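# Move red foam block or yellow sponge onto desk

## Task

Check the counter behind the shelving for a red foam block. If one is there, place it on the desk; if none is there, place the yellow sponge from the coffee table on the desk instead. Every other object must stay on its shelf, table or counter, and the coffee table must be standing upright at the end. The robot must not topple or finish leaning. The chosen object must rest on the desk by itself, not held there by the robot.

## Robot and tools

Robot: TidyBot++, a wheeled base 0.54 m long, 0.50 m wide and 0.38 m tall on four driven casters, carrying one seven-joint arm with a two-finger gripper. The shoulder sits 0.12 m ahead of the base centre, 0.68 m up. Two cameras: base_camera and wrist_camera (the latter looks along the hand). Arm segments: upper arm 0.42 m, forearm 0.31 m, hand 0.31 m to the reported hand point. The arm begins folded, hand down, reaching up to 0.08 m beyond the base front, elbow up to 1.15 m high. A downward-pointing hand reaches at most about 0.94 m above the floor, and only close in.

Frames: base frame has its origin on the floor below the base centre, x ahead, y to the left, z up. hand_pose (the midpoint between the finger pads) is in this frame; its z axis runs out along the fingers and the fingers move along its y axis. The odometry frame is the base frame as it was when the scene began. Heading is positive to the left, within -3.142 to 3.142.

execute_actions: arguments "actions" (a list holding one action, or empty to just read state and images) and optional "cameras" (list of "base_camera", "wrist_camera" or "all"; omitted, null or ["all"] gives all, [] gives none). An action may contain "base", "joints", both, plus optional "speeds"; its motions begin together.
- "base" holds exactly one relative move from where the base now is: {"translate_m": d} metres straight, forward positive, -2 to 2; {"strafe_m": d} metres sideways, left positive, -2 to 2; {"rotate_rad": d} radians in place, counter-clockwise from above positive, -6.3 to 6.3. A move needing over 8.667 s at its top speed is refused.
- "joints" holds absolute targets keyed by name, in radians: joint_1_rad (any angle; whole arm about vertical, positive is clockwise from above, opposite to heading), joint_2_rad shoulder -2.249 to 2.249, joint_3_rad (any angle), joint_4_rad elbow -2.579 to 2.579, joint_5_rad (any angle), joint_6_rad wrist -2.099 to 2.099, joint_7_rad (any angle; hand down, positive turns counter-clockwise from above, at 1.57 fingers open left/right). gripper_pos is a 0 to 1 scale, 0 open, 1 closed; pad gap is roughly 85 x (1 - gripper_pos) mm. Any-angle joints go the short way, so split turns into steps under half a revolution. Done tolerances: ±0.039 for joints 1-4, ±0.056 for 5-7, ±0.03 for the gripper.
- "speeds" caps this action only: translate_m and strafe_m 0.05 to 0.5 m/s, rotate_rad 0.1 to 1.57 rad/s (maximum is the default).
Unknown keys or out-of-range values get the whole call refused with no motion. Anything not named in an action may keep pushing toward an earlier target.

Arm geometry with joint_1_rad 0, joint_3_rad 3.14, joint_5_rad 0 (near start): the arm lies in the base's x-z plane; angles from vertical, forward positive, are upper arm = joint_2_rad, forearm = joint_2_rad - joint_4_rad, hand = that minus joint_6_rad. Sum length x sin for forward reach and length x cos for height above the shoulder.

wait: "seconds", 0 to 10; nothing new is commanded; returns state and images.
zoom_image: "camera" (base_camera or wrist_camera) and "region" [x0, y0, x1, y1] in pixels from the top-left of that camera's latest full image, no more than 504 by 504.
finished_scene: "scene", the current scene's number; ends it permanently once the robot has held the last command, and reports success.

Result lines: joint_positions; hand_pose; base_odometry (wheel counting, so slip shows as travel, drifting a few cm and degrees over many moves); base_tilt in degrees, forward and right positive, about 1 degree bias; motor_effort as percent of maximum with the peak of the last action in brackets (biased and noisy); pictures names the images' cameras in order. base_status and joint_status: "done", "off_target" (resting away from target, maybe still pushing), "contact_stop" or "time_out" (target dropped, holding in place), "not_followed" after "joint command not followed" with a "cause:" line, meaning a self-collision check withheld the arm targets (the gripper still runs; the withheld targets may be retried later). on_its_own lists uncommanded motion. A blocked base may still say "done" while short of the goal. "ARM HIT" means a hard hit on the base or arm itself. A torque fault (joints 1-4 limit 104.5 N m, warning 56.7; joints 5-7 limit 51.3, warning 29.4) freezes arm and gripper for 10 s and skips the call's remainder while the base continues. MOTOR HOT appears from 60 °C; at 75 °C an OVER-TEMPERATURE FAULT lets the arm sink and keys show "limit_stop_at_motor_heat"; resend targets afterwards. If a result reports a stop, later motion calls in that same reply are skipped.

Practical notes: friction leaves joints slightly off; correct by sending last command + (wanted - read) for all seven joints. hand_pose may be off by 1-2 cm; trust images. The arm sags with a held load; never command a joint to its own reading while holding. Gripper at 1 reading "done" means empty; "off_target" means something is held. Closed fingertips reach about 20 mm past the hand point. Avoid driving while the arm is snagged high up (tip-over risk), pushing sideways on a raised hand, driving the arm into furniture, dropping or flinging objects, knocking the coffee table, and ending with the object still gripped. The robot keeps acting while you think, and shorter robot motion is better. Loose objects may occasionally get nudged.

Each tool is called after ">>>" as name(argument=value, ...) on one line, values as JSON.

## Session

>>> execute_actions(actions=[])

Scene clock: 0.00 s.
base_odometry: x=+0.000 y=+0.000 heading=+0.000 (m, m, rad; odometry frame)
base_tilt: forward=-0.4 right=+0.6 (deg)
base_status: not commanded
joint_positions: joint_1_rad=-0.055 joint_2_rad=-0.329 joint_3_rad=+3.141 joint_4_rad=-2.556 joint_5_rad=+0.020 joint_6_rad=-0.838 joint_7_rad=+1.609 gripper_pos=+0.000
joint_status: not commanded
motor_effort: joint_1_rad=+0 joint_2_rad=-1 joint_3_rad=+1 joint_4_rad=+14 joint_5_rad=+0 joint_6_rad=+1 joint_7_rad=+0 (%)
hand_pose: x=+0.2558 y=+0.0043 z=+0.5778 quat_wxyz=(+0.007, +0.998, +0.053, +0.038) (m; base frame)
pictures: base_camera, wrist_camera
Images, in order (width x height): base_camera 644x364, wrist_camera 644x476.

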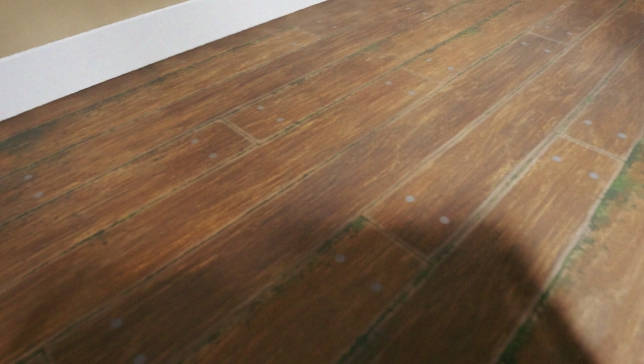

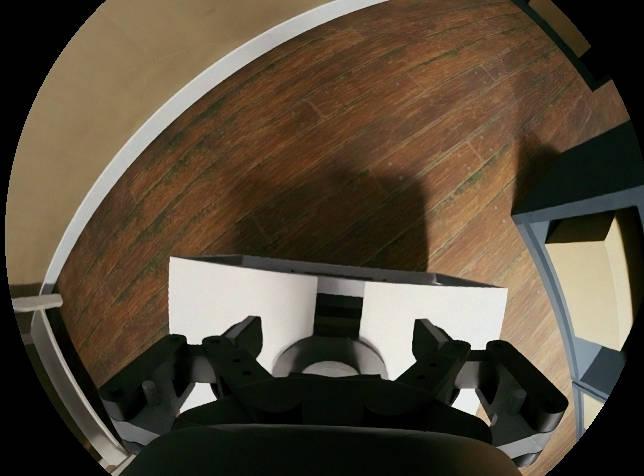

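Similar layout. Turning to face the passage.

>>> execute_actions(actions=[{"base":{"rotate_rad":-0.83},"joints":{"joint_1_rad":0.015,"joint_6_rad":-0.3}}])

Scene clock: 2.60 s.
base_odometry: x=+0.000 y=+0.000 heading=-0.829 (m, m, rad; odometry frame)
base_tilt: forward=-0.4 right=+0.5 (deg)
base_status: done
joint_positions: joint_1_rad=+0.002 joint_2_rad=-0.329 joint_3_rad=+3.141 joint_4_rad=-2.556 joint_5_rad=+0.020 joint_6_rad=-0.296 joint_7_rad=+1.609 gripper_pos=+0.000
joint_status: all done
motor_effort: joint_1_rad=-1(1) joint_2_rad=-5(6) joint_3_rad=+1(1) joint_4_rad=+17(17) joint_5_rad=+0(0) joint_6_rad=+7(6) joint_7_rad=+0(0) (%)
hand_pose: x=+0.4125 y=-0.0010 z=+0.6345 quat_wxyz=(+0.012, +0.952, +0.026, +0.304) (m; base frame)
pictures: base_camera, wrist_camera
Images, in order (width x height): base_camera 644x364, wrist_camera 644x476.

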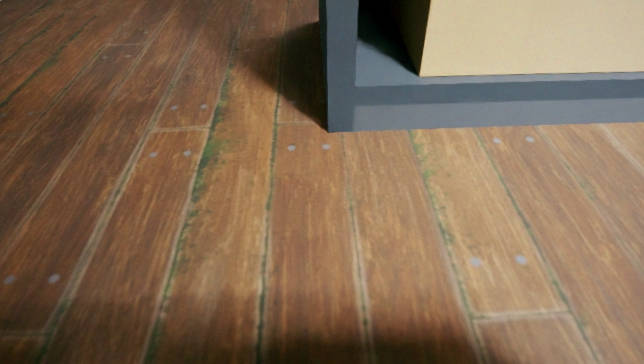

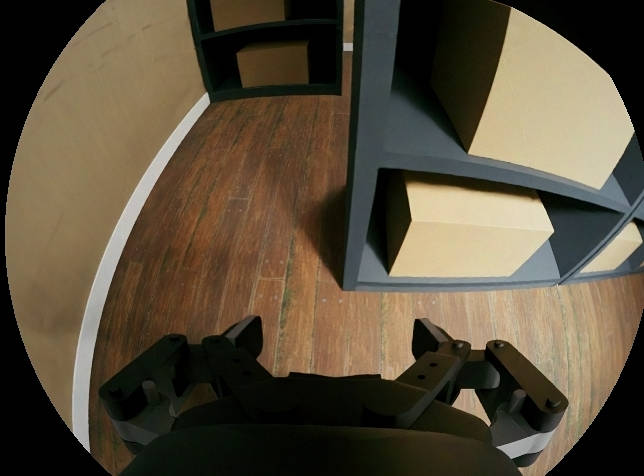

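>>> execute_actions(actions=[{"base":{"rotate_rad":0.045}}], cameras=[])

>>> execute_actions(actions=[{"base":{"strafe_m":0.37}}])

Scene clock: 7.97 s.
base_odometry: x=+0.000 y=+0.000 heading=-0.785 (m, m, rad; odometry frame)
base_tilt: forward=-0.4 right=+0.6 (deg)
base_status: done
joint_positions: joint_1_rad=+0.002 joint_2_rad=-0.329 joint_3_rad=+3.141 joint_4_rad=-2.556 joint_5_rad=+0.020 joint_6_rad=-0.296 joint_7_rad=+1.609 gripper_pos=+0.000
joint_status: not commanded
motor_effort: joint_1_rad=+0(0) joint_2_rad=-6(5) joint_3_rad=+0(2) joint_4_rad=+17(17) joint_5_rad=+0(0) joint_6_rad=+6(6) joint_7_rad=+0(0) (%)
hand_pose: x=+0.4125 y=-0.0010 z=+0.6345 quat_wxyz=(+0.012, +0.952, +0.025, +0.304) (m; base frame)
pictures: none
No camera images: the call's "cameras" was empty. Leave "cameras" out to get every camera's image.

Scene clock: 10.03 s.
base_odometry: x=+0.262 y=+0.262 heading=-0.785 (m, m, rad; odometry frame)
base_tilt: forward=-0.4 right=+0.5 (deg)
base_status: done
joint_positions: joint_1_rad=+0.002 joint_2_rad=-0.329 joint_3_rad=+3.141 joint_4_rad=-2.556 joint_5_rad=+0.020 joint_6_rad=-0.296 joint_7_rad=+1.609 gripper_pos=+0.000
joint_status: not commanded
motor_effort: joint_1_rad=-1(1) joint_2_rad=-5(5) joint_3_rad=+0(2) joint_4_rad=+16(17) joint_5_rad=+0(1) joint_6_rad=+6(6) joint_7_rad=+0(0) (%)
hand_pose: x=+0.4125 y=-0.0010 z=+0.6345 quat_wxyz=(+0.012, +0.952, +0.025, +0.304) (m; base frame)
pictures: base_camera, wrist_camera
Images, in order (width x height): base_camera 644x364, wrist_camera 644x476.

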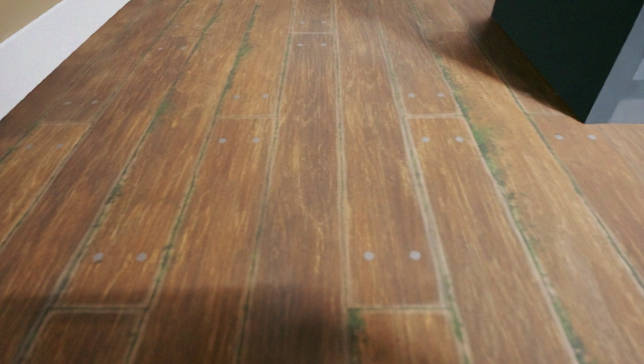

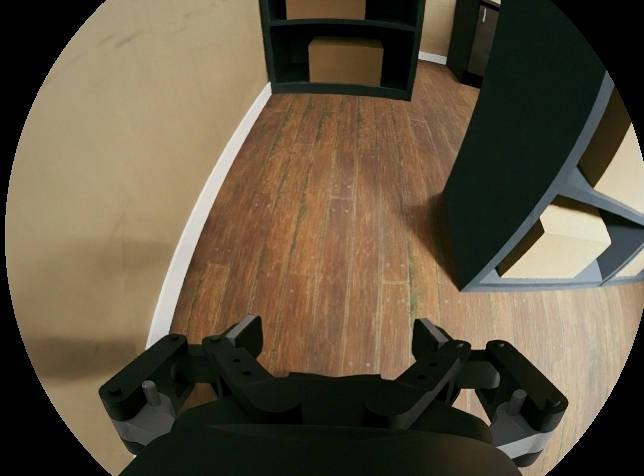

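>>> execute_actions(actions=[{"base":{"translate_m":1.35},"joints":{"joint_1_rad":0.65,"joint_4_rad":-0.75,"joint_6_rad":-1.45}}])

Scene clock: 16.73 s.
base_odometry: x=+1.218 y=-0.692 heading=-0.785 (m, m, rad; odometry frame)
base_tilt: forward=-0.4 right=+0.6 (deg)
base_status: done
joint_positions: joint_1_rad=+0.632 joint_2_rad=-0.324 joint_3_rad=+3.141 joint_4_rad=-0.772 joint_5_rad=+0.020 joint_6_rad=-1.429 joint_7_rad=+1.609 gripper_pos=+0.000
joint_status: all done
motor_effort: joint_1_rad=+0(0) joint_2_rad=-2(13) joint_3_rad=+0(1) joint_4_rad=+13(22) joint_5_rad=+0(0) joint_6_rad=+10(11) joint_7_rad=+0(0) (%)
hand_pose: x=+0.3576 y=-0.1805 z=+1.2700 quat_wxyz=(+0.203, +0.770, -0.240, +0.555) (m; base frame)
pictures: base_camera, wrist_camera
Images, in order (width x height): base_camera 644x364, wrist_camera 644x476.

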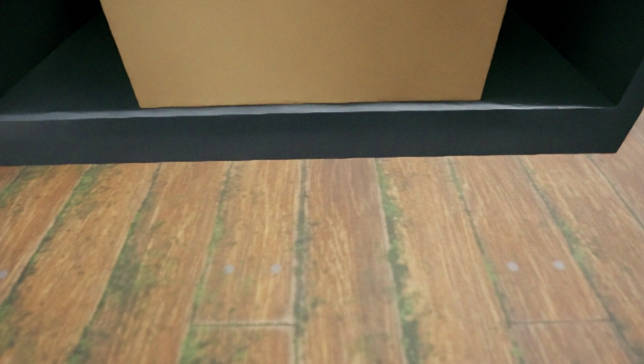

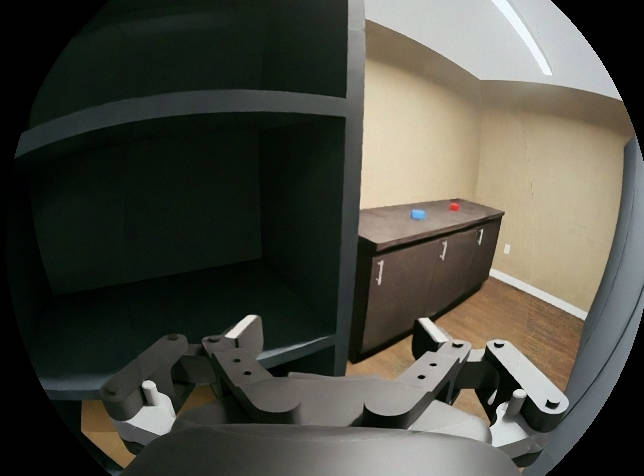

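>>> execute_actions(actions=[{"base":{"translate_m":0.16},"joints":{"joint_1_rad":1.3,"joint_6_rad":-1.9}}])

>>> execute_actions(actions=[{"base":{"rotate_rad":0.03}}])

Scene clock: 20.00 s.
base_odometry: x=+1.331 y=-0.805 heading=-0.785 (m, m, rad; odometry frame)
base_tilt: forward=-0.4 right=+0.5 (deg)
base_status: done
joint_positions: joint_1_rad=+1.283 joint_2_rad=-0.322 joint_3_rad=+3.141 joint_4_rad=-0.771 joint_5_rad=+0.020 joint_6_rad=-1.881 joint_7_rad=+1.609 gripper_pos=+0.000
joint_status: all done
motor_effort: joint_1_rad=+0(2) joint_2_rad=+1(4) joint_3_rad=+1(2) joint_4_rad=+12(13) joint_5_rad=+0(0) joint_6_rad=+7(10) joint_7_rad=+1(0) (%)
hand_pose: x=+0.1799 y=-0.2210 z=+1.1499 quat_wxyz=(+0.248, +0.743, -0.541, +0.307) (m; base frame)
pictures: base_camera, wrist_camera
Images, in order (width x height): base_camera 644x364, wrist_camera 644x476.

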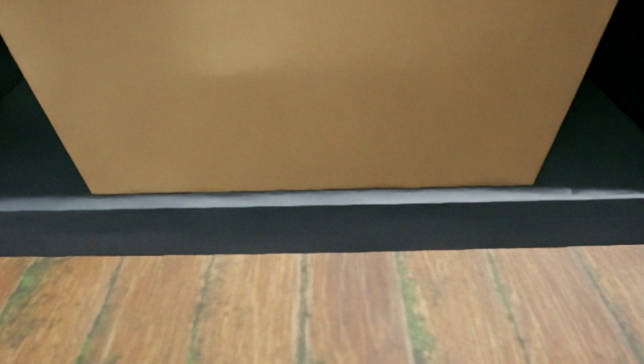

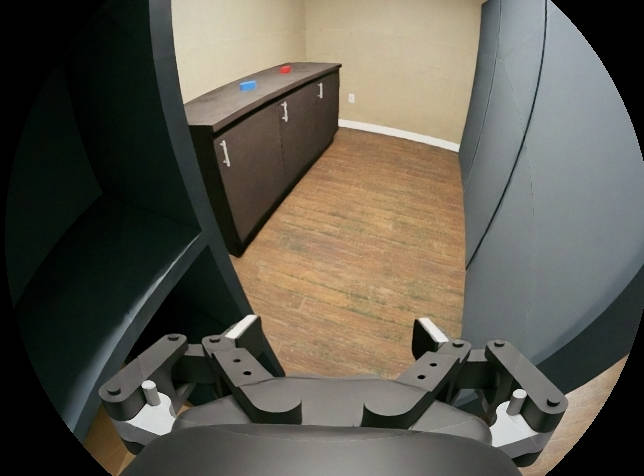

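Scene clock: 20.57 s.
base_odometry: x=+1.331 y=-0.805 heading=-0.755 (m, m, rad; odometry frame)
base_tilt: forward=-0.4 right=+0.5 (deg)
base_status: done
joint_positions: joint_1_rad=+1.283 joint_2_rad=-0.324 joint_3_rad=+3.141 joint_4_rad=-0.771 joint_5_rad=+0.020 joint_6_rad=-1.881 joint_7_rad=+1.609 gripper_pos=+0.000
joint_status: not commanded
motor_effort: joint_1_rad=+0(0) joint_2_rad=+0(3) joint_3_rad=+1(1) joint_4_rad=+12(13) joint_5_rad=+0(0) joint_6_rad=+7(8) joint_7_rad=+1(0) (%)
hand_pose: x=+0.1796 y=-0.2201 z=+1.1503 quat_wxyz=(+0.249, +0.743, -0.540, +0.308) (m; base frame)
pictures: base_camera, wrist_camera
Images, in order (width x height): base_camera 644x364, wrist_camera 644x476.

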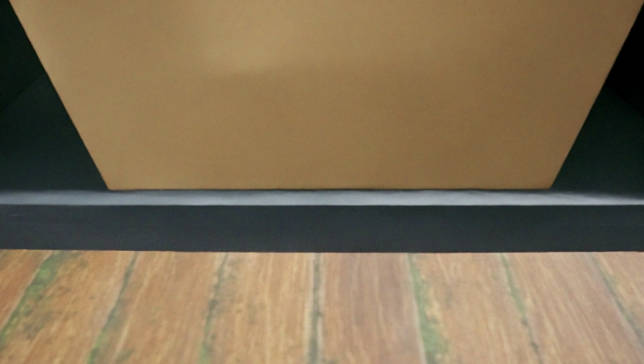

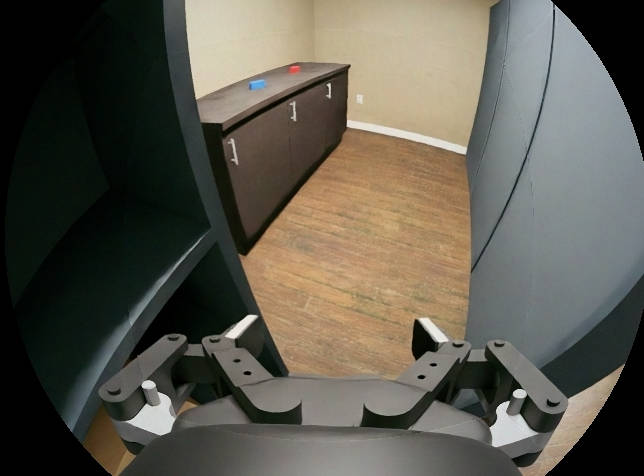

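>>> execute_actions(actions=[{"base":{"strafe_m":-2.0},"joints":{"joint_1_rad":-0.015,"joint_7_rad":1.55}}])

Scene clock: 27.93 s.
base_odometry: x=-0.038 y=-2.263 heading=-0.755 (m, m, rad; odometry frame)
base_tilt: forward=-0.4 right=+0.6 (deg)
base_status: done
joint_positions: joint_1_rad=+0.002 joint_2_rad=-0.333 joint_3_rad=+3.141 joint_4_rad=-0.771 joint_5_rad=+0.020 joint_6_rad=-1.881 joint_7_rad=+1.578 gripper_pos=+0.000
joint_status: all done
motor_effort: joint_1_rad=+0(0) joint_2_rad=+1(4) joint_3_rad=+0(2) joint_4_rad=+12(12) joint_5_rad=-1(2) joint_6_rad=+7(8) joint_7_rad=+0(1) (%)
hand_pose: x=+0.3430 y=-0.0047 z=+1.1523 quat_wxyz=(+0.009, +0.917, -0.004, +0.400) (m; base frame)
pictures: base_camera, wrist_camera
Images, in order (width x height): base_camera 644x364, wrist_camera 644x476.

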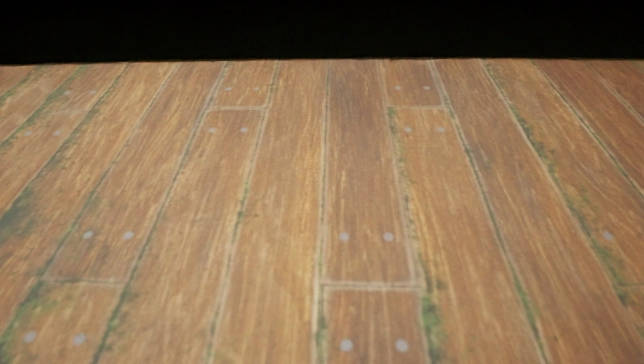

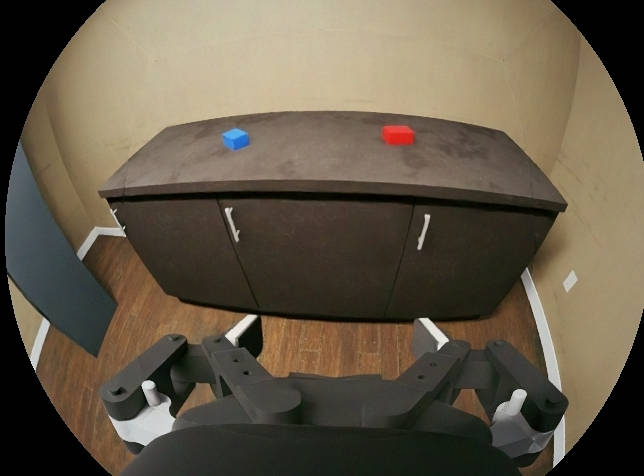

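>>> execute_actions(actions=[{"base":{"translate_m":0.5},"joints":{"joint_2_rad":0.1,"joint_4_rad":-0.5,"joint_6_rad":-2.0}}])

>>> zoom_image(camera="wrist_camera", region=[340, 60, 600, 300])

Scene clock: 33.70 s.
base_odometry: x=+0.326 y=-2.606 heading=-0.755 (m, m, rad; odometry frame)
base_tilt: forward=-0.4 right=+0.6 (deg)
base_status: done
joint_positions: joint_1_rad=+0.002 joint_2_rad=+0.108 joint_3_rad=+3.141 joint_4_rad=-0.526 joint_5_rad=+0.020 joint_6_rad=-1.979 joint_7_rad=+1.578 gripper_pos=+0.000
joint_status: all done
motor_effort: joint_1_rad=+0(0) joint_2_rad=-19(28) joint_3_rad=+0(1) joint_4_rad=+13(15) joint_5_rad=-1(0) joint_6_rad=+5(8) joint_7_rad=+0(0) (%)
hand_pose: x=+0.5075 y=-0.0048 z=+1.0848 quat_wxyz=(+0.009, +0.965, -0.003, +0.262) (m; base frame)
pictures: base_camera, wrist_camera
Images, in order (width x height): base_camera 644x364, wrist_camera 644x476.

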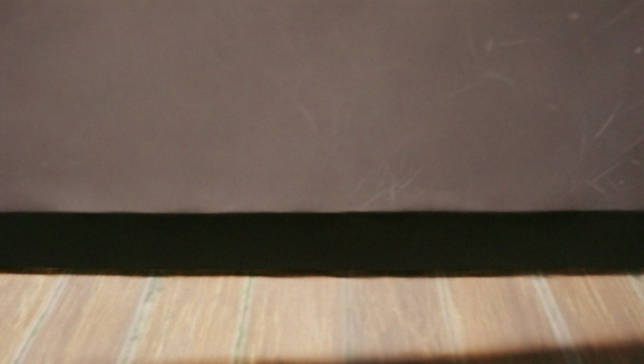

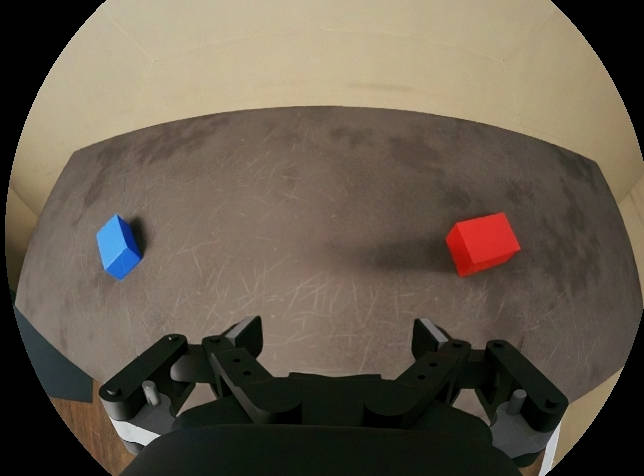

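Region (340, 60, 600, 300) of wrist_camera's 644x476 image, scaled by 1.938; it fills the top 465 rows of this view, and the rest is white.

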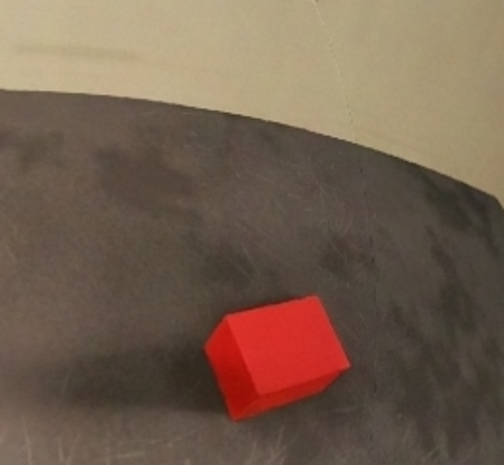

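>>> execute_actions(actions=[{"joints":{"joint_2_rad":0.525,"joint_4_rad":-0.465,"joint_5_rad":0.87,"joint_6_rad":-1.73,"joint_7_rad":0.56}}], cameras=["wrist_camera"])

Scene clock: 40.53 s.
base_odometry: x=+0.326 y=-2.606 heading=-0.755 (m, m, rad; odometry frame)
base_tilt: forward=-0.4 right=+0.6 (deg)
base_status: not commanded
joint_positions: joint_1_rad=-0.001 joint_2_rad=+0.529 joint_3_rad=+3.141 joint_4_rad=-0.490 joint_5_rad=+0.838 joint_6_rad=-1.748 joint_7_rad=+0.581 gripper_pos=+0.000
joint_status: all done
motor_effort: joint_1_rad=+0(0) joint_2_rad=-38(43) joint_3_rad=+3(3) joint_4_rad=+16(17) joint_5_rad=+5(5) joint_6_rad=+4(7) joint_7_rad=+0(0) (%)
hand_pose: x=+0.6600 y=-0.2261 z=+1.0061 quat_wxyz=(+0.254, +0.721, -0.554, +0.330) (m; base frame)
pictures: wrist_camera
Images, in order (width x height): wrist_camera 644x476.

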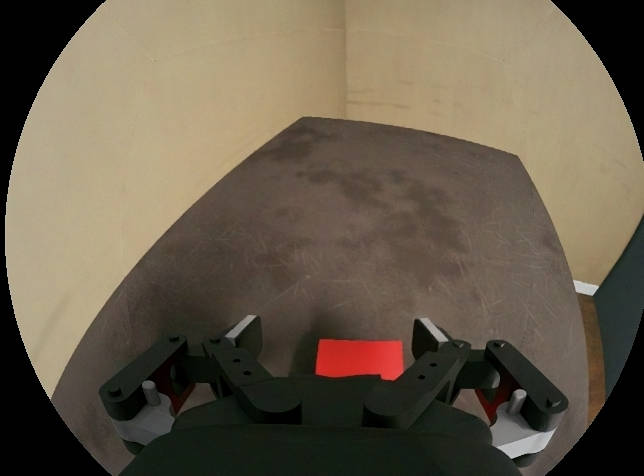

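>>> execute_actions(actions=[{"base":{"strafe_m":0.03},"joints":{"joint_2_rad":0.375,"joint_4_rad":-0.915,"joint_5_rad":0.84,"joint_6_rad":-1.557,"joint_7_rad":0.362}}], cameras=["wrist_camera"])

Scene clock: 46.57 s.
base_odometry: x=+0.347 y=-2.584 heading=-0.755 (m, m, rad; odometry frame)
base_tilt: forward=-0.4 right=+0.5 (deg)
base_status: done
joint_positions: joint_1_rad=-0.014 joint_2_rad=+0.388 joint_3_rad=+3.141 joint_4_rad=-0.891 joint_5_rad=+0.838 joint_6_rad=-1.579 joint_7_rad=+0.388 gripper_pos=+0.000
joint_status: all done
motor_effort: joint_1_rad=-1(5) joint_2_rad=-35(39) joint_3_rad=+1(3) joint_4_rad=+17(17) joint_5_rad=+5(7) joint_6_rad=+3(5) joint_7_rad=+0(1) (%)
hand_pose: x=+0.6402 y=-0.2226 z=+0.9614 quat_wxyz=(+0.260, +0.721, -0.549, +0.333) (m; base frame)
pictures: wrist_camera
Images, in order (width x height): wrist_camera 644x476.

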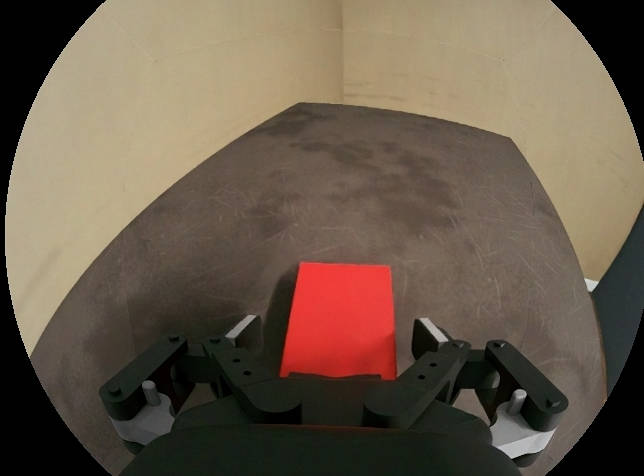

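>>> execute_actions(actions=[{"joints":{"joint_2_rad":0.348,"joint_4_rad":-1.03,"joint_6_rad":-1.495,"joint_7_rad":0.29}}], cameras=["wrist_camera"])

Scene clock: 49.93 s.
base_odometry: x=+0.347 y=-2.584 heading=-0.755 (m, m, rad; odometry frame)
base_tilt: forward=-0.4 right=+0.6 (deg)
base_status: not commanded
joint_positions: joint_1_rad=-0.014 joint_2_rad=+0.360 joint_3_rad=+3.141 joint_4_rad=-1.007 joint_5_rad=+0.838 joint_6_rad=-1.516 joint_7_rad=+0.316 gripper_pos=+0.000
joint_status: all done
motor_effort: joint_1_rad=+0(1) joint_2_rad=-34(34) joint_3_rad=+1(1) joint_4_rad=+18(19) joint_5_rad=+6(6) joint_6_rad=+3(4) joint_7_rad=+0(0) (%)
hand_pose: x=+0.6373 y=-0.2223 z=+0.9387 quat_wxyz=(+0.257, +0.720, -0.551, +0.335) (m; base frame)
pictures: wrist_camera
Images, in order (width x height): wrist_camera 644x476.

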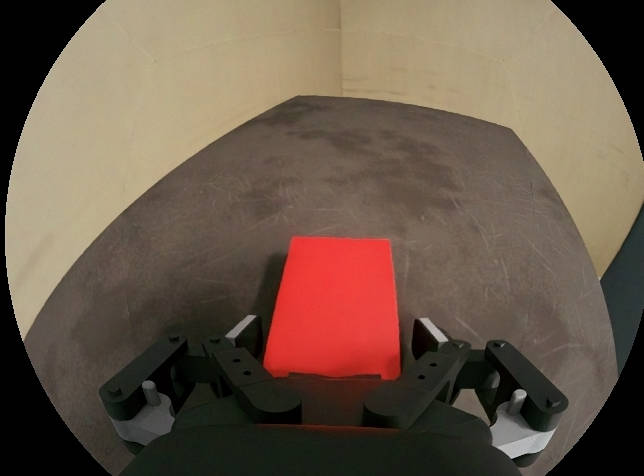

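>>> execute_actions(actions=[{"joints":{"gripper_pos":1}}], cameras=["wrist_camera"])

>>> execute_actions(actions=[{"joints":{"joint_2_rad":0.15}}], cameras=["wrist_camera"])

Scene clock: 54.37 s.
base_odometry: x=+0.347 y=-2.584 heading=-0.755 (m, m, rad; odometry frame)
base_tilt: forward=-0.4 right=+0.5 (deg)
base_status: not commanded
joint_positions: joint_1_rad=-0.014 joint_2_rad=+0.355 joint_3_rad=+3.141 joint_4_rad=-1.008 joint_5_rad=+0.838 joint_6_rad=-1.514 joint_7_rad=+0.316 gripper_pos=+0.382
joint_status: gripper_pos off_target (ended at +0.382, target +1.000)
motor_effort: joint_1_rad=+0(1) joint_2_rad=-34(35) joint_3_rad=+1(2) joint_4_rad=+18(18) joint_5_rad=+6(6) joint_6_rad=+3(3) joint_7_rad=+0(0) (%)
hand_pose: x=+0.6361 y=-0.2223 z=+0.9412 quat_wxyz=(+0.255, +0.719, -0.551, +0.337) (m; base frame)
pictures: wrist_camera
Images, in order (width x height): wrist_camera 644x476.

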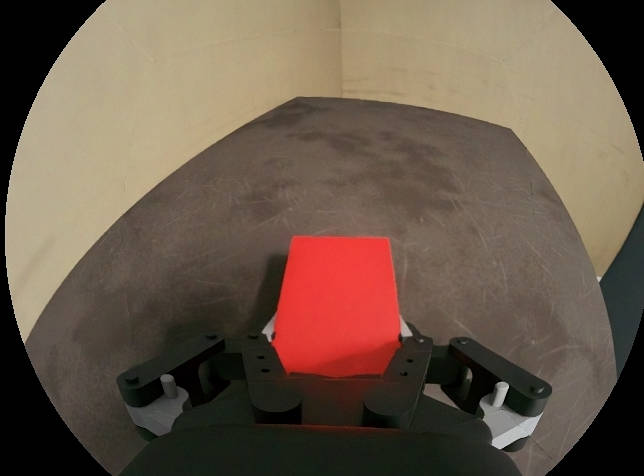

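Scene clock: 55.90 s.
base_odometry: x=+0.347 y=-2.584 heading=-0.755 (m, m, rad; odometry frame)
base_tilt: forward=-0.4 right=+0.5 (deg)
base_status: not commanded
joint_positions: joint_1_rad=-0.014 joint_2_rad=+0.147 joint_3_rad=+3.141 joint_4_rad=-1.011 joint_5_rad=+0.838 joint_6_rad=-1.514 joint_7_rad=+0.316 gripper_pos=+0.382
joint_status: all done
motor_effort: joint_1_rad=+0(1) joint_2_rad=-26(37) joint_3_rad=+1(2) joint_4_rad=+18(19) joint_5_rad=+6(7) joint_6_rad=+5(6) joint_7_rad=+0(0) (%)
hand_pose: x=+0.5715 y=-0.2233 z=+1.0406 quat_wxyz=(+0.196, +0.681, -0.575, +0.409) (m; base frame)
pictures: wrist_camera
Images, in order (width x height): wrist_camera 644x476.

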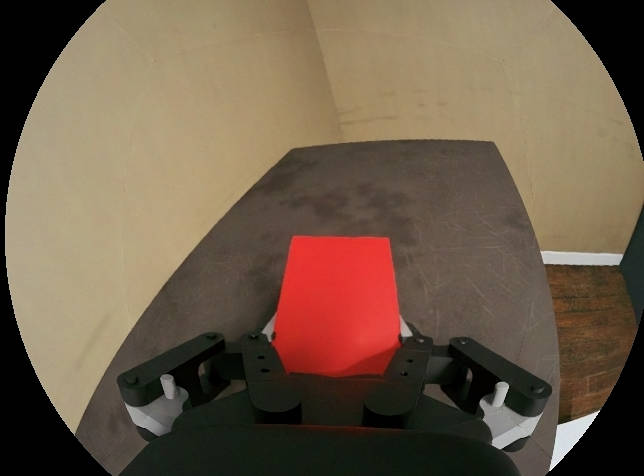

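>>> execute_actions(actions=[{"base":{"translate_m":-0.5},"joints":{"joint_1_rad":-1.57,"joint_2_rad":-0.33,"joint_4_rad":-0.75,"joint_5_rad":-0.025,"joint_6_rad":-1.9,"joint_7_rad":1.59}}])

Scene clock: 60.27 s.
base_odometry: x=-0.017 y=-2.241 heading=-0.755 (m, m, rad; odometry frame)
base_tilt: forward=-0.4 right=+0.6 (deg)
base_status: done
joint_positions: joint_1_rad=-1.553 joint_2_rad=-0.322 joint_3_rad=+3.140 joint_4_rad=-0.777 joint_5_rad=+0.007 joint_6_rad=-1.881 joint_7_rad=+1.565 gripper_pos=+0.382
joint_status: all done
motor_effort: joint_1_rad=+0(1) joint_2_rad=+0(29) joint_3_rad=+0(3) joint_4_rad=+12(18) joint_5_rad=-1(6) joint_6_rad=+8(8) joint_7_rad=+0(0) (%)
hand_pose: x=+0.1231 y=+0.2294 z=+1.1476 quat_wxyz=(-0.274, +0.659, +0.642, +0.281) (m; base frame)
pictures: base_camera, wrist_camera
Images, in order (width x height): base_camera 644x364, wrist_camera 644x476.

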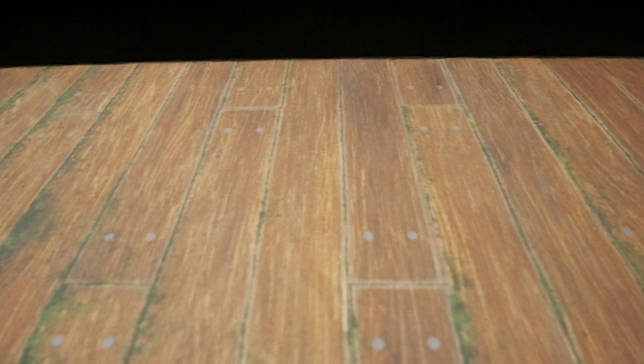

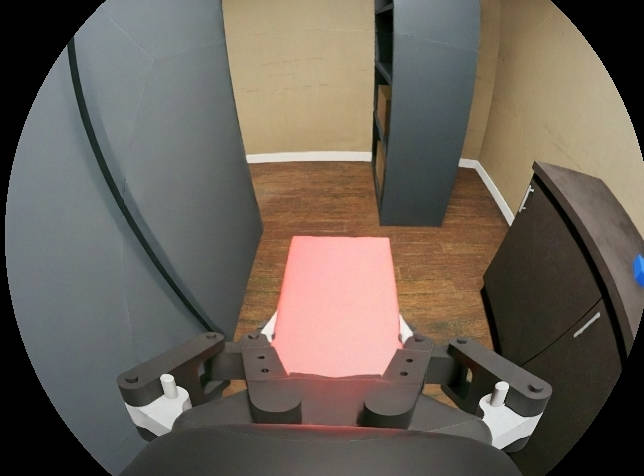

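>>> execute_actions(actions=[{"base":{"strafe_m":1.97},"joints":{"joint_1_rad":-3.15,"joint_6_rad":-1.85}}])

Scene clock: 67.70 s.
base_odometry: x=+1.333 y=-0.806 heading=-0.755 (m, m, rad; odometry frame)
base_tilt: forward=-0.4 right=+0.5 (deg)
base_status: done
joint_positions: joint_1_rad=-3.133 joint_2_rad=-0.332 joint_3_rad=+3.140 joint_4_rad=-0.774 joint_5_rad=+0.007 joint_6_rad=-1.873 joint_7_rad=+1.565 gripper_pos=+0.382
joint_status: all done
motor_effort: joint_1_rad=+0(0) joint_2_rad=+0(5) joint_3_rad=+1(2) joint_4_rad=+12(12) joint_5_rad=+0(2) joint_6_rad=+8(9) joint_7_rad=+1(0) (%)
hand_pose: x=-0.1072 y=+0.0020 z=+1.1529 quat_wxyz=(-0.402, +0.008, +0.916, +0.003) (m; base frame)
pictures: base_camera, wrist_camera
Images, in order (width x height): base_camera 644x364, wrist_camera 644x476.

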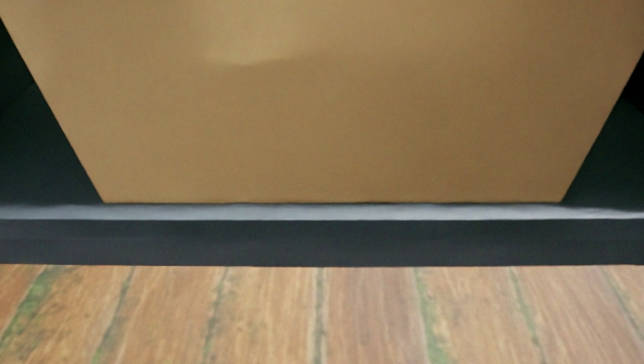

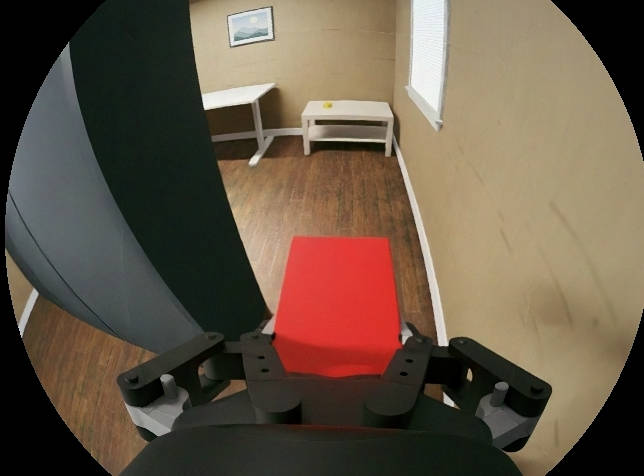

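>>> execute_actions(actions=[{"base":{"translate_m":-1.95},"joints":{"joint_2_rad":0.34,"joint_4_rad":-1.32,"joint_6_rad":-0.6}}])

Scene clock: 74.70 s.
base_odometry: x=-0.085 y=+0.532 heading=-0.756 (m, m, rad; odometry frame)
base_tilt: forward=-0.4 right=+0.5 (deg)
base_status: done
joint_positions: joint_1_rad=-3.133 joint_2_rad=+0.346 joint_3_rad=+3.140 joint_4_rad=-1.308 joint_5_rad=+0.007 joint_6_rad=-0.618 joint_7_rad=+1.565 gripper_pos=+0.382
joint_status: all done
motor_effort: joint_1_rad=+0(1) joint_2_rad=-38(43) joint_3_rad=+0(1) joint_4_rad=+21(23) joint_5_rad=+0(1) joint_6_rad=+8(9) joint_7_rad=+0(0) (%)
hand_pose: x=-0.5748 y=+0.0046 z=+0.8506 quat_wxyz=(-0.421, +0.004, +0.907, +0.003) (m; base frame)
pictures: base_camera, wrist_camera
Images, in order (width x height): base_camera 644x364, wrist_camera 644x476.

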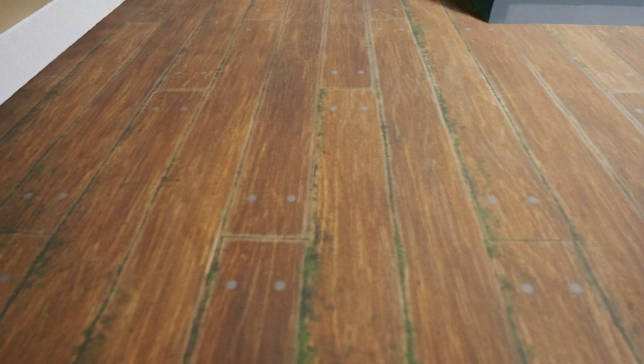

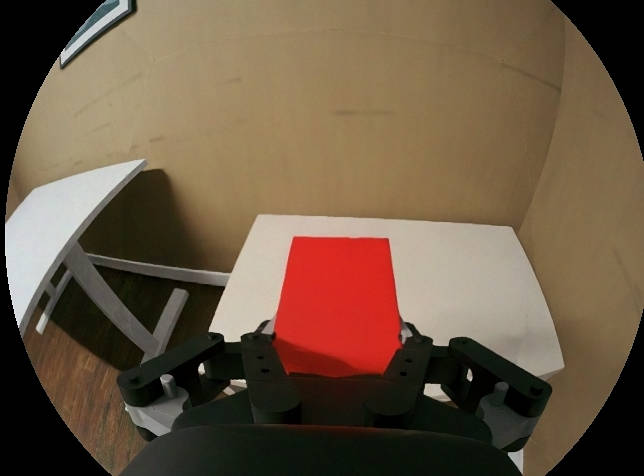

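>>> execute_actions(actions=[{"base":{"strafe_m":-0.85}}], cameras=["wrist_camera"])

>>> execute_actions(actions=[{"base":{"translate_m":-0.04},"joints":{"joint_2_rad":0.41,"joint_4_rad":-1.445,"joint_6_rad":-0.395}}], cameras=["wrist_camera"])

Scene clock: 80.27 s.
base_odometry: x=-0.669 y=-0.086 heading=-0.756 (m, m, rad; odometry frame)
base_tilt: forward=-0.4 right=+0.5 (deg)
base_status: done
joint_positions: joint_1_rad=-3.145 joint_2_rad=+0.346 joint_3_rad=+3.141 joint_4_rad=-1.308 joint_5_rad=+0.006 joint_6_rad=-0.618 joint_7_rad=+1.565 gripper_pos=+0.382
joint_status: not commanded
motor_effort: joint_1_rad=+0(5) joint_2_rad=-38(38) joint_3_rad=+1(2) joint_4_rad=+21(21) joint_5_rad=-1(1) joint_6_rad=+9(8) joint_7_rad=+0(0) (%)
hand_pose: x=-0.5748 y=-0.0034 z=+0.8506 quat_wxyz=(-0.421, -0.001, +0.907, +0.000) (m; base frame)
pictures: wrist_camera
Images, in order (width x height): wrist_camera 644x476.

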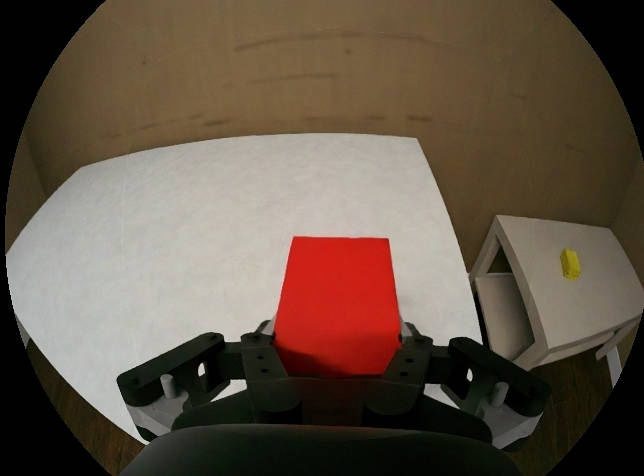

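Scene clock: 81.60 s.
base_odometry: x=-0.698 y=-0.059 heading=-0.756 (m, m, rad; odometry frame)
base_tilt: forward=-0.4 right=+0.5 (deg)
base_status: done
joint_positions: joint_1_rad=-3.145 joint_2_rad=+0.417 joint_3_rad=+3.141 joint_4_rad=-1.431 joint_5_rad=+0.006 joint_6_rad=-0.416 joint_7_rad=+1.565 gripper_pos=+0.382
joint_status: all done
motor_effort: joint_1_rad=+0(2) joint_2_rad=-40(44) joint_3_rad=+0(1) joint_4_rad=+21(23) joint_5_rad=-1(1) joint_6_rad=+8(9) joint_7_rad=+0(0) (%)
hand_pose: x=-0.5931 y=-0.0038 z=+0.7811 quat_wxyz=(-0.424, -0.001, +0.905, +0.000) (m; base frame)
pictures: wrist_camera
Images, in order (width x height): wrist_camera 644x476.

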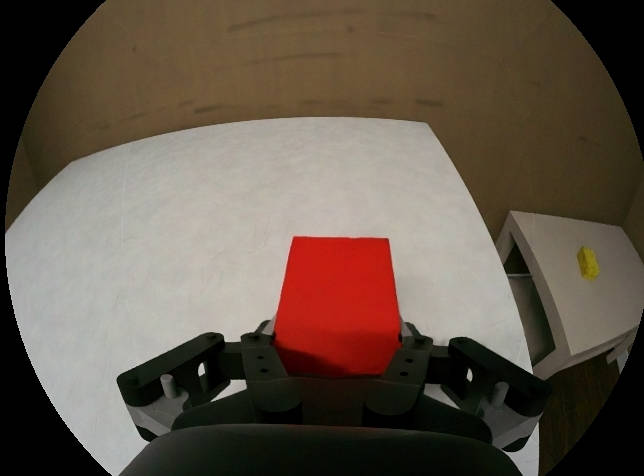

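>>> execute_actions(actions=[{"joints":{"joint_4_rad":-1.51,"joint_6_rad":-0.34}}], cameras=["wrist_camera"])

Scene clock: 84.77 s.
base_odometry: x=-0.698 y=-0.059 heading=-0.756 (m, m, rad; odometry frame)
base_tilt: forward=-0.4 right=+0.6 (deg)
base_status: not commanded
joint_positions: joint_1_rad=-3.145 joint_2_rad=+0.417 joint_3_rad=+3.141 joint_4_rad=-1.493 joint_5_rad=+0.006 joint_6_rad=-0.363 joint_7_rad=+1.565 gripper_pos=+0.382
joint_status: all done
motor_effort: joint_1_rad=-1(1) joint_2_rad=-39(41) joint_3_rad=+0(0) joint_4_rad=+20(21) joint_5_rad=+0(0) joint_6_rad=+8(8) joint_7_rad=+1(0) (%)
hand_pose: x=-0.5855 y=-0.0039 z=+0.7610 quat_wxyz=(-0.421, -0.002, +0.907, +0.000) (m; base frame)
pictures: wrist_camera
Images, in order (width x height): wrist_camera 644x476.

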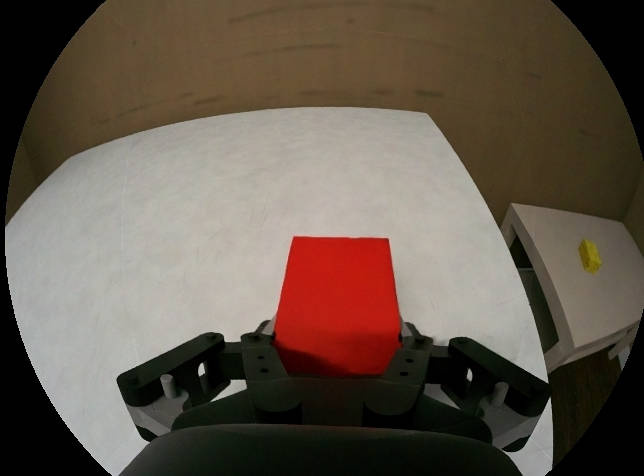

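>>> execute_actions(actions=[{"joints":{"joint_4_rad":-1.55,"joint_6_rad":-0.3}}], cameras=["wrist_camera"])

Scene clock: 86.97 s.
base_odometry: x=-0.698 y=-0.059 heading=-0.756 (m, m, rad; odometry frame)
base_tilt: forward=-0.4 right=+0.5 (deg)
base_status: not commanded
joint_positions: joint_1_rad=-3.145 joint_2_rad=+0.417 joint_3_rad=+3.141 joint_4_rad=-1.531 joint_5_rad=+0.006 joint_6_rad=-0.322 joint_7_rad=+1.565 gripper_pos=+0.382
joint_status: all done
motor_effort: joint_1_rad=+0(0) joint_2_rad=-39(40) joint_3_rad=+0(0) joint_4_rad=+20(22) joint_5_rad=-1(0) joint_6_rad=+8(9) joint_7_rad=+0(0) (%)
hand_pose: x=-0.5818 y=-0.0040 z=+0.7505 quat_wxyz=(-0.422, -0.002, +0.907, +0.000) (m; base frame)
pictures: wrist_camera
Images, in order (width x height): wrist_camera 644x476.

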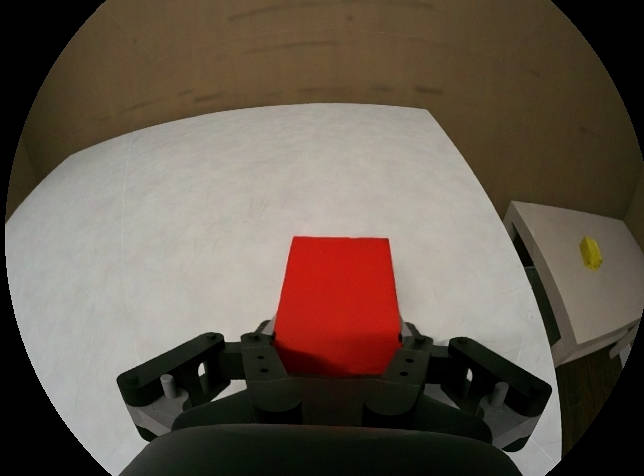

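>>> execute_actions(actions=[{"joints":{"joint_4_rad":-1.595,"joint_6_rad":-0.255}}], cameras=["wrist_camera"])

Scene clock: 89.00 s.
base_odometry: x=-0.698 y=-0.059 heading=-0.756 (m, m, rad; odometry frame)
base_tilt: forward=-0.5 right=+0.5 (deg)
base_status: not commanded
joint_positions: joint_1_rad=-3.145 joint_2_rad=+0.411 joint_3_rad=+3.141 joint_4_rad=-1.564 joint_5_rad=+0.006 joint_6_rad=-0.269 joint_7_rad=+1.565 gripper_pos=+0.382
joint_status: all done
motor_effort: joint_1_rad=+0(0) joint_2_rad=-36(40) joint_3_rad=+0(0) joint_4_rad=+19(20) joint_5_rad=-1(1) joint_6_rad=+7(9) joint_7_rad=+0(0) (%)
hand_pose: x=-0.5815 y=-0.0041 z=+0.7501 quat_wxyz=(-0.434, -0.002, +0.901, +0.000) (m; base frame)
pictures: wrist_camera
Images, in order (width x height): wrist_camera 644x476.

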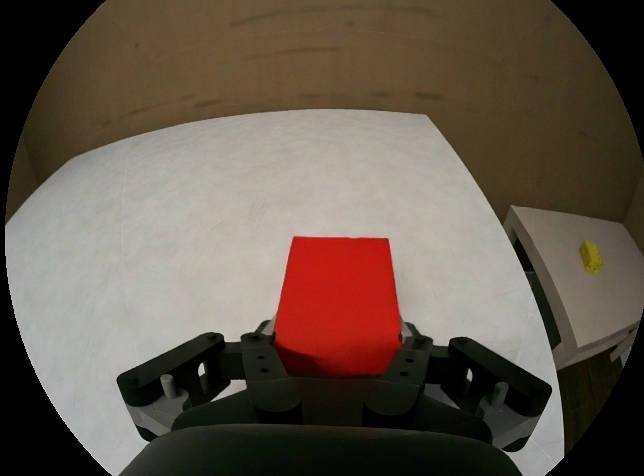

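>>> execute_actions(actions=[{"joints":{"gripper_pos":0}}], cameras=[])

>>> execute_actions(actions=[{"joints":{"joint_2_rad":0.12,"joint_6_rad":-0.6}}], cameras=["wrist_camera"])

Scene clock: 91.27 s.
base_odometry: x=-0.698 y=-0.059 heading=-0.756 (m, m, rad; odometry frame)
base_tilt: forward=-0.4 right=+0.6 (deg)
base_status: not commanded
joint_positions: joint_1_rad=-3.145 joint_2_rad=+0.411 joint_3_rad=+3.141 joint_4_rad=-1.570 joint_5_rad=+0.006 joint_6_rad=-0.269 joint_7_rad=+1.565 gripper_pos=+0.000
joint_status: all done
motor_effort: joint_1_rad=+0(0) joint_2_rad=-38(38) joint_3_rad=+0(0) joint_4_rad=+20(20) joint_5_rad=+0(1) joint_6_rad=+8(9) joint_7_rad=+0(0) (%)
hand_pose: x=-0.5797 y=-0.0041 z=+0.7471 quat_wxyz=(-0.432, -0.002, +0.902, +0.000) (m; base frame)
pictures: none
No camera images: the call's "cameras" was empty. Leave "cameras" out to get every camera's image.

Scene clock: 92.87 s.
base_odometry: x=-0.698 y=-0.059 heading=-0.756 (m, m, rad; odometry frame)
base_tilt: forward=-0.4 right=+0.6 (deg)
base_status: not commanded
joint_positions: joint_1_rad=-3.145 joint_2_rad=+0.116 joint_3_rad=+3.141 joint_4_rad=-1.571 joint_5_rad=+0.006 joint_6_rad=-0.580 joint_7_rad=+1.565 gripper_pos=+0.000
joint_status: all done
motor_effort: joint_1_rad=+0(0) joint_2_rad=-27(39) joint_3_rad=+0(0) joint_4_rad=+21(21) joint_5_rad=+0(0) joint_6_rad=+8(8) joint_7_rad=+0(0) (%)
hand_pose: x=-0.4806 y=-0.0031 z=+0.8637 quat_wxyz=(-0.423, -0.001, +0.906, +0.000) (m; base frame)
pictures: wrist_camera
Images, in order (width x height): wrist_camera 644x476.

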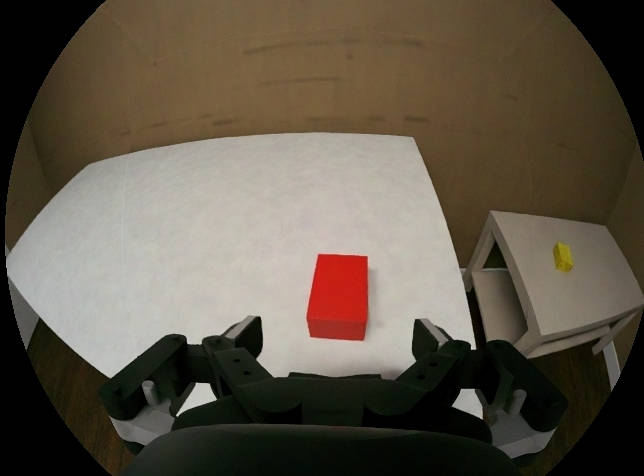

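>>> finished_scene(scene=2)

The scene is finished: the task was done.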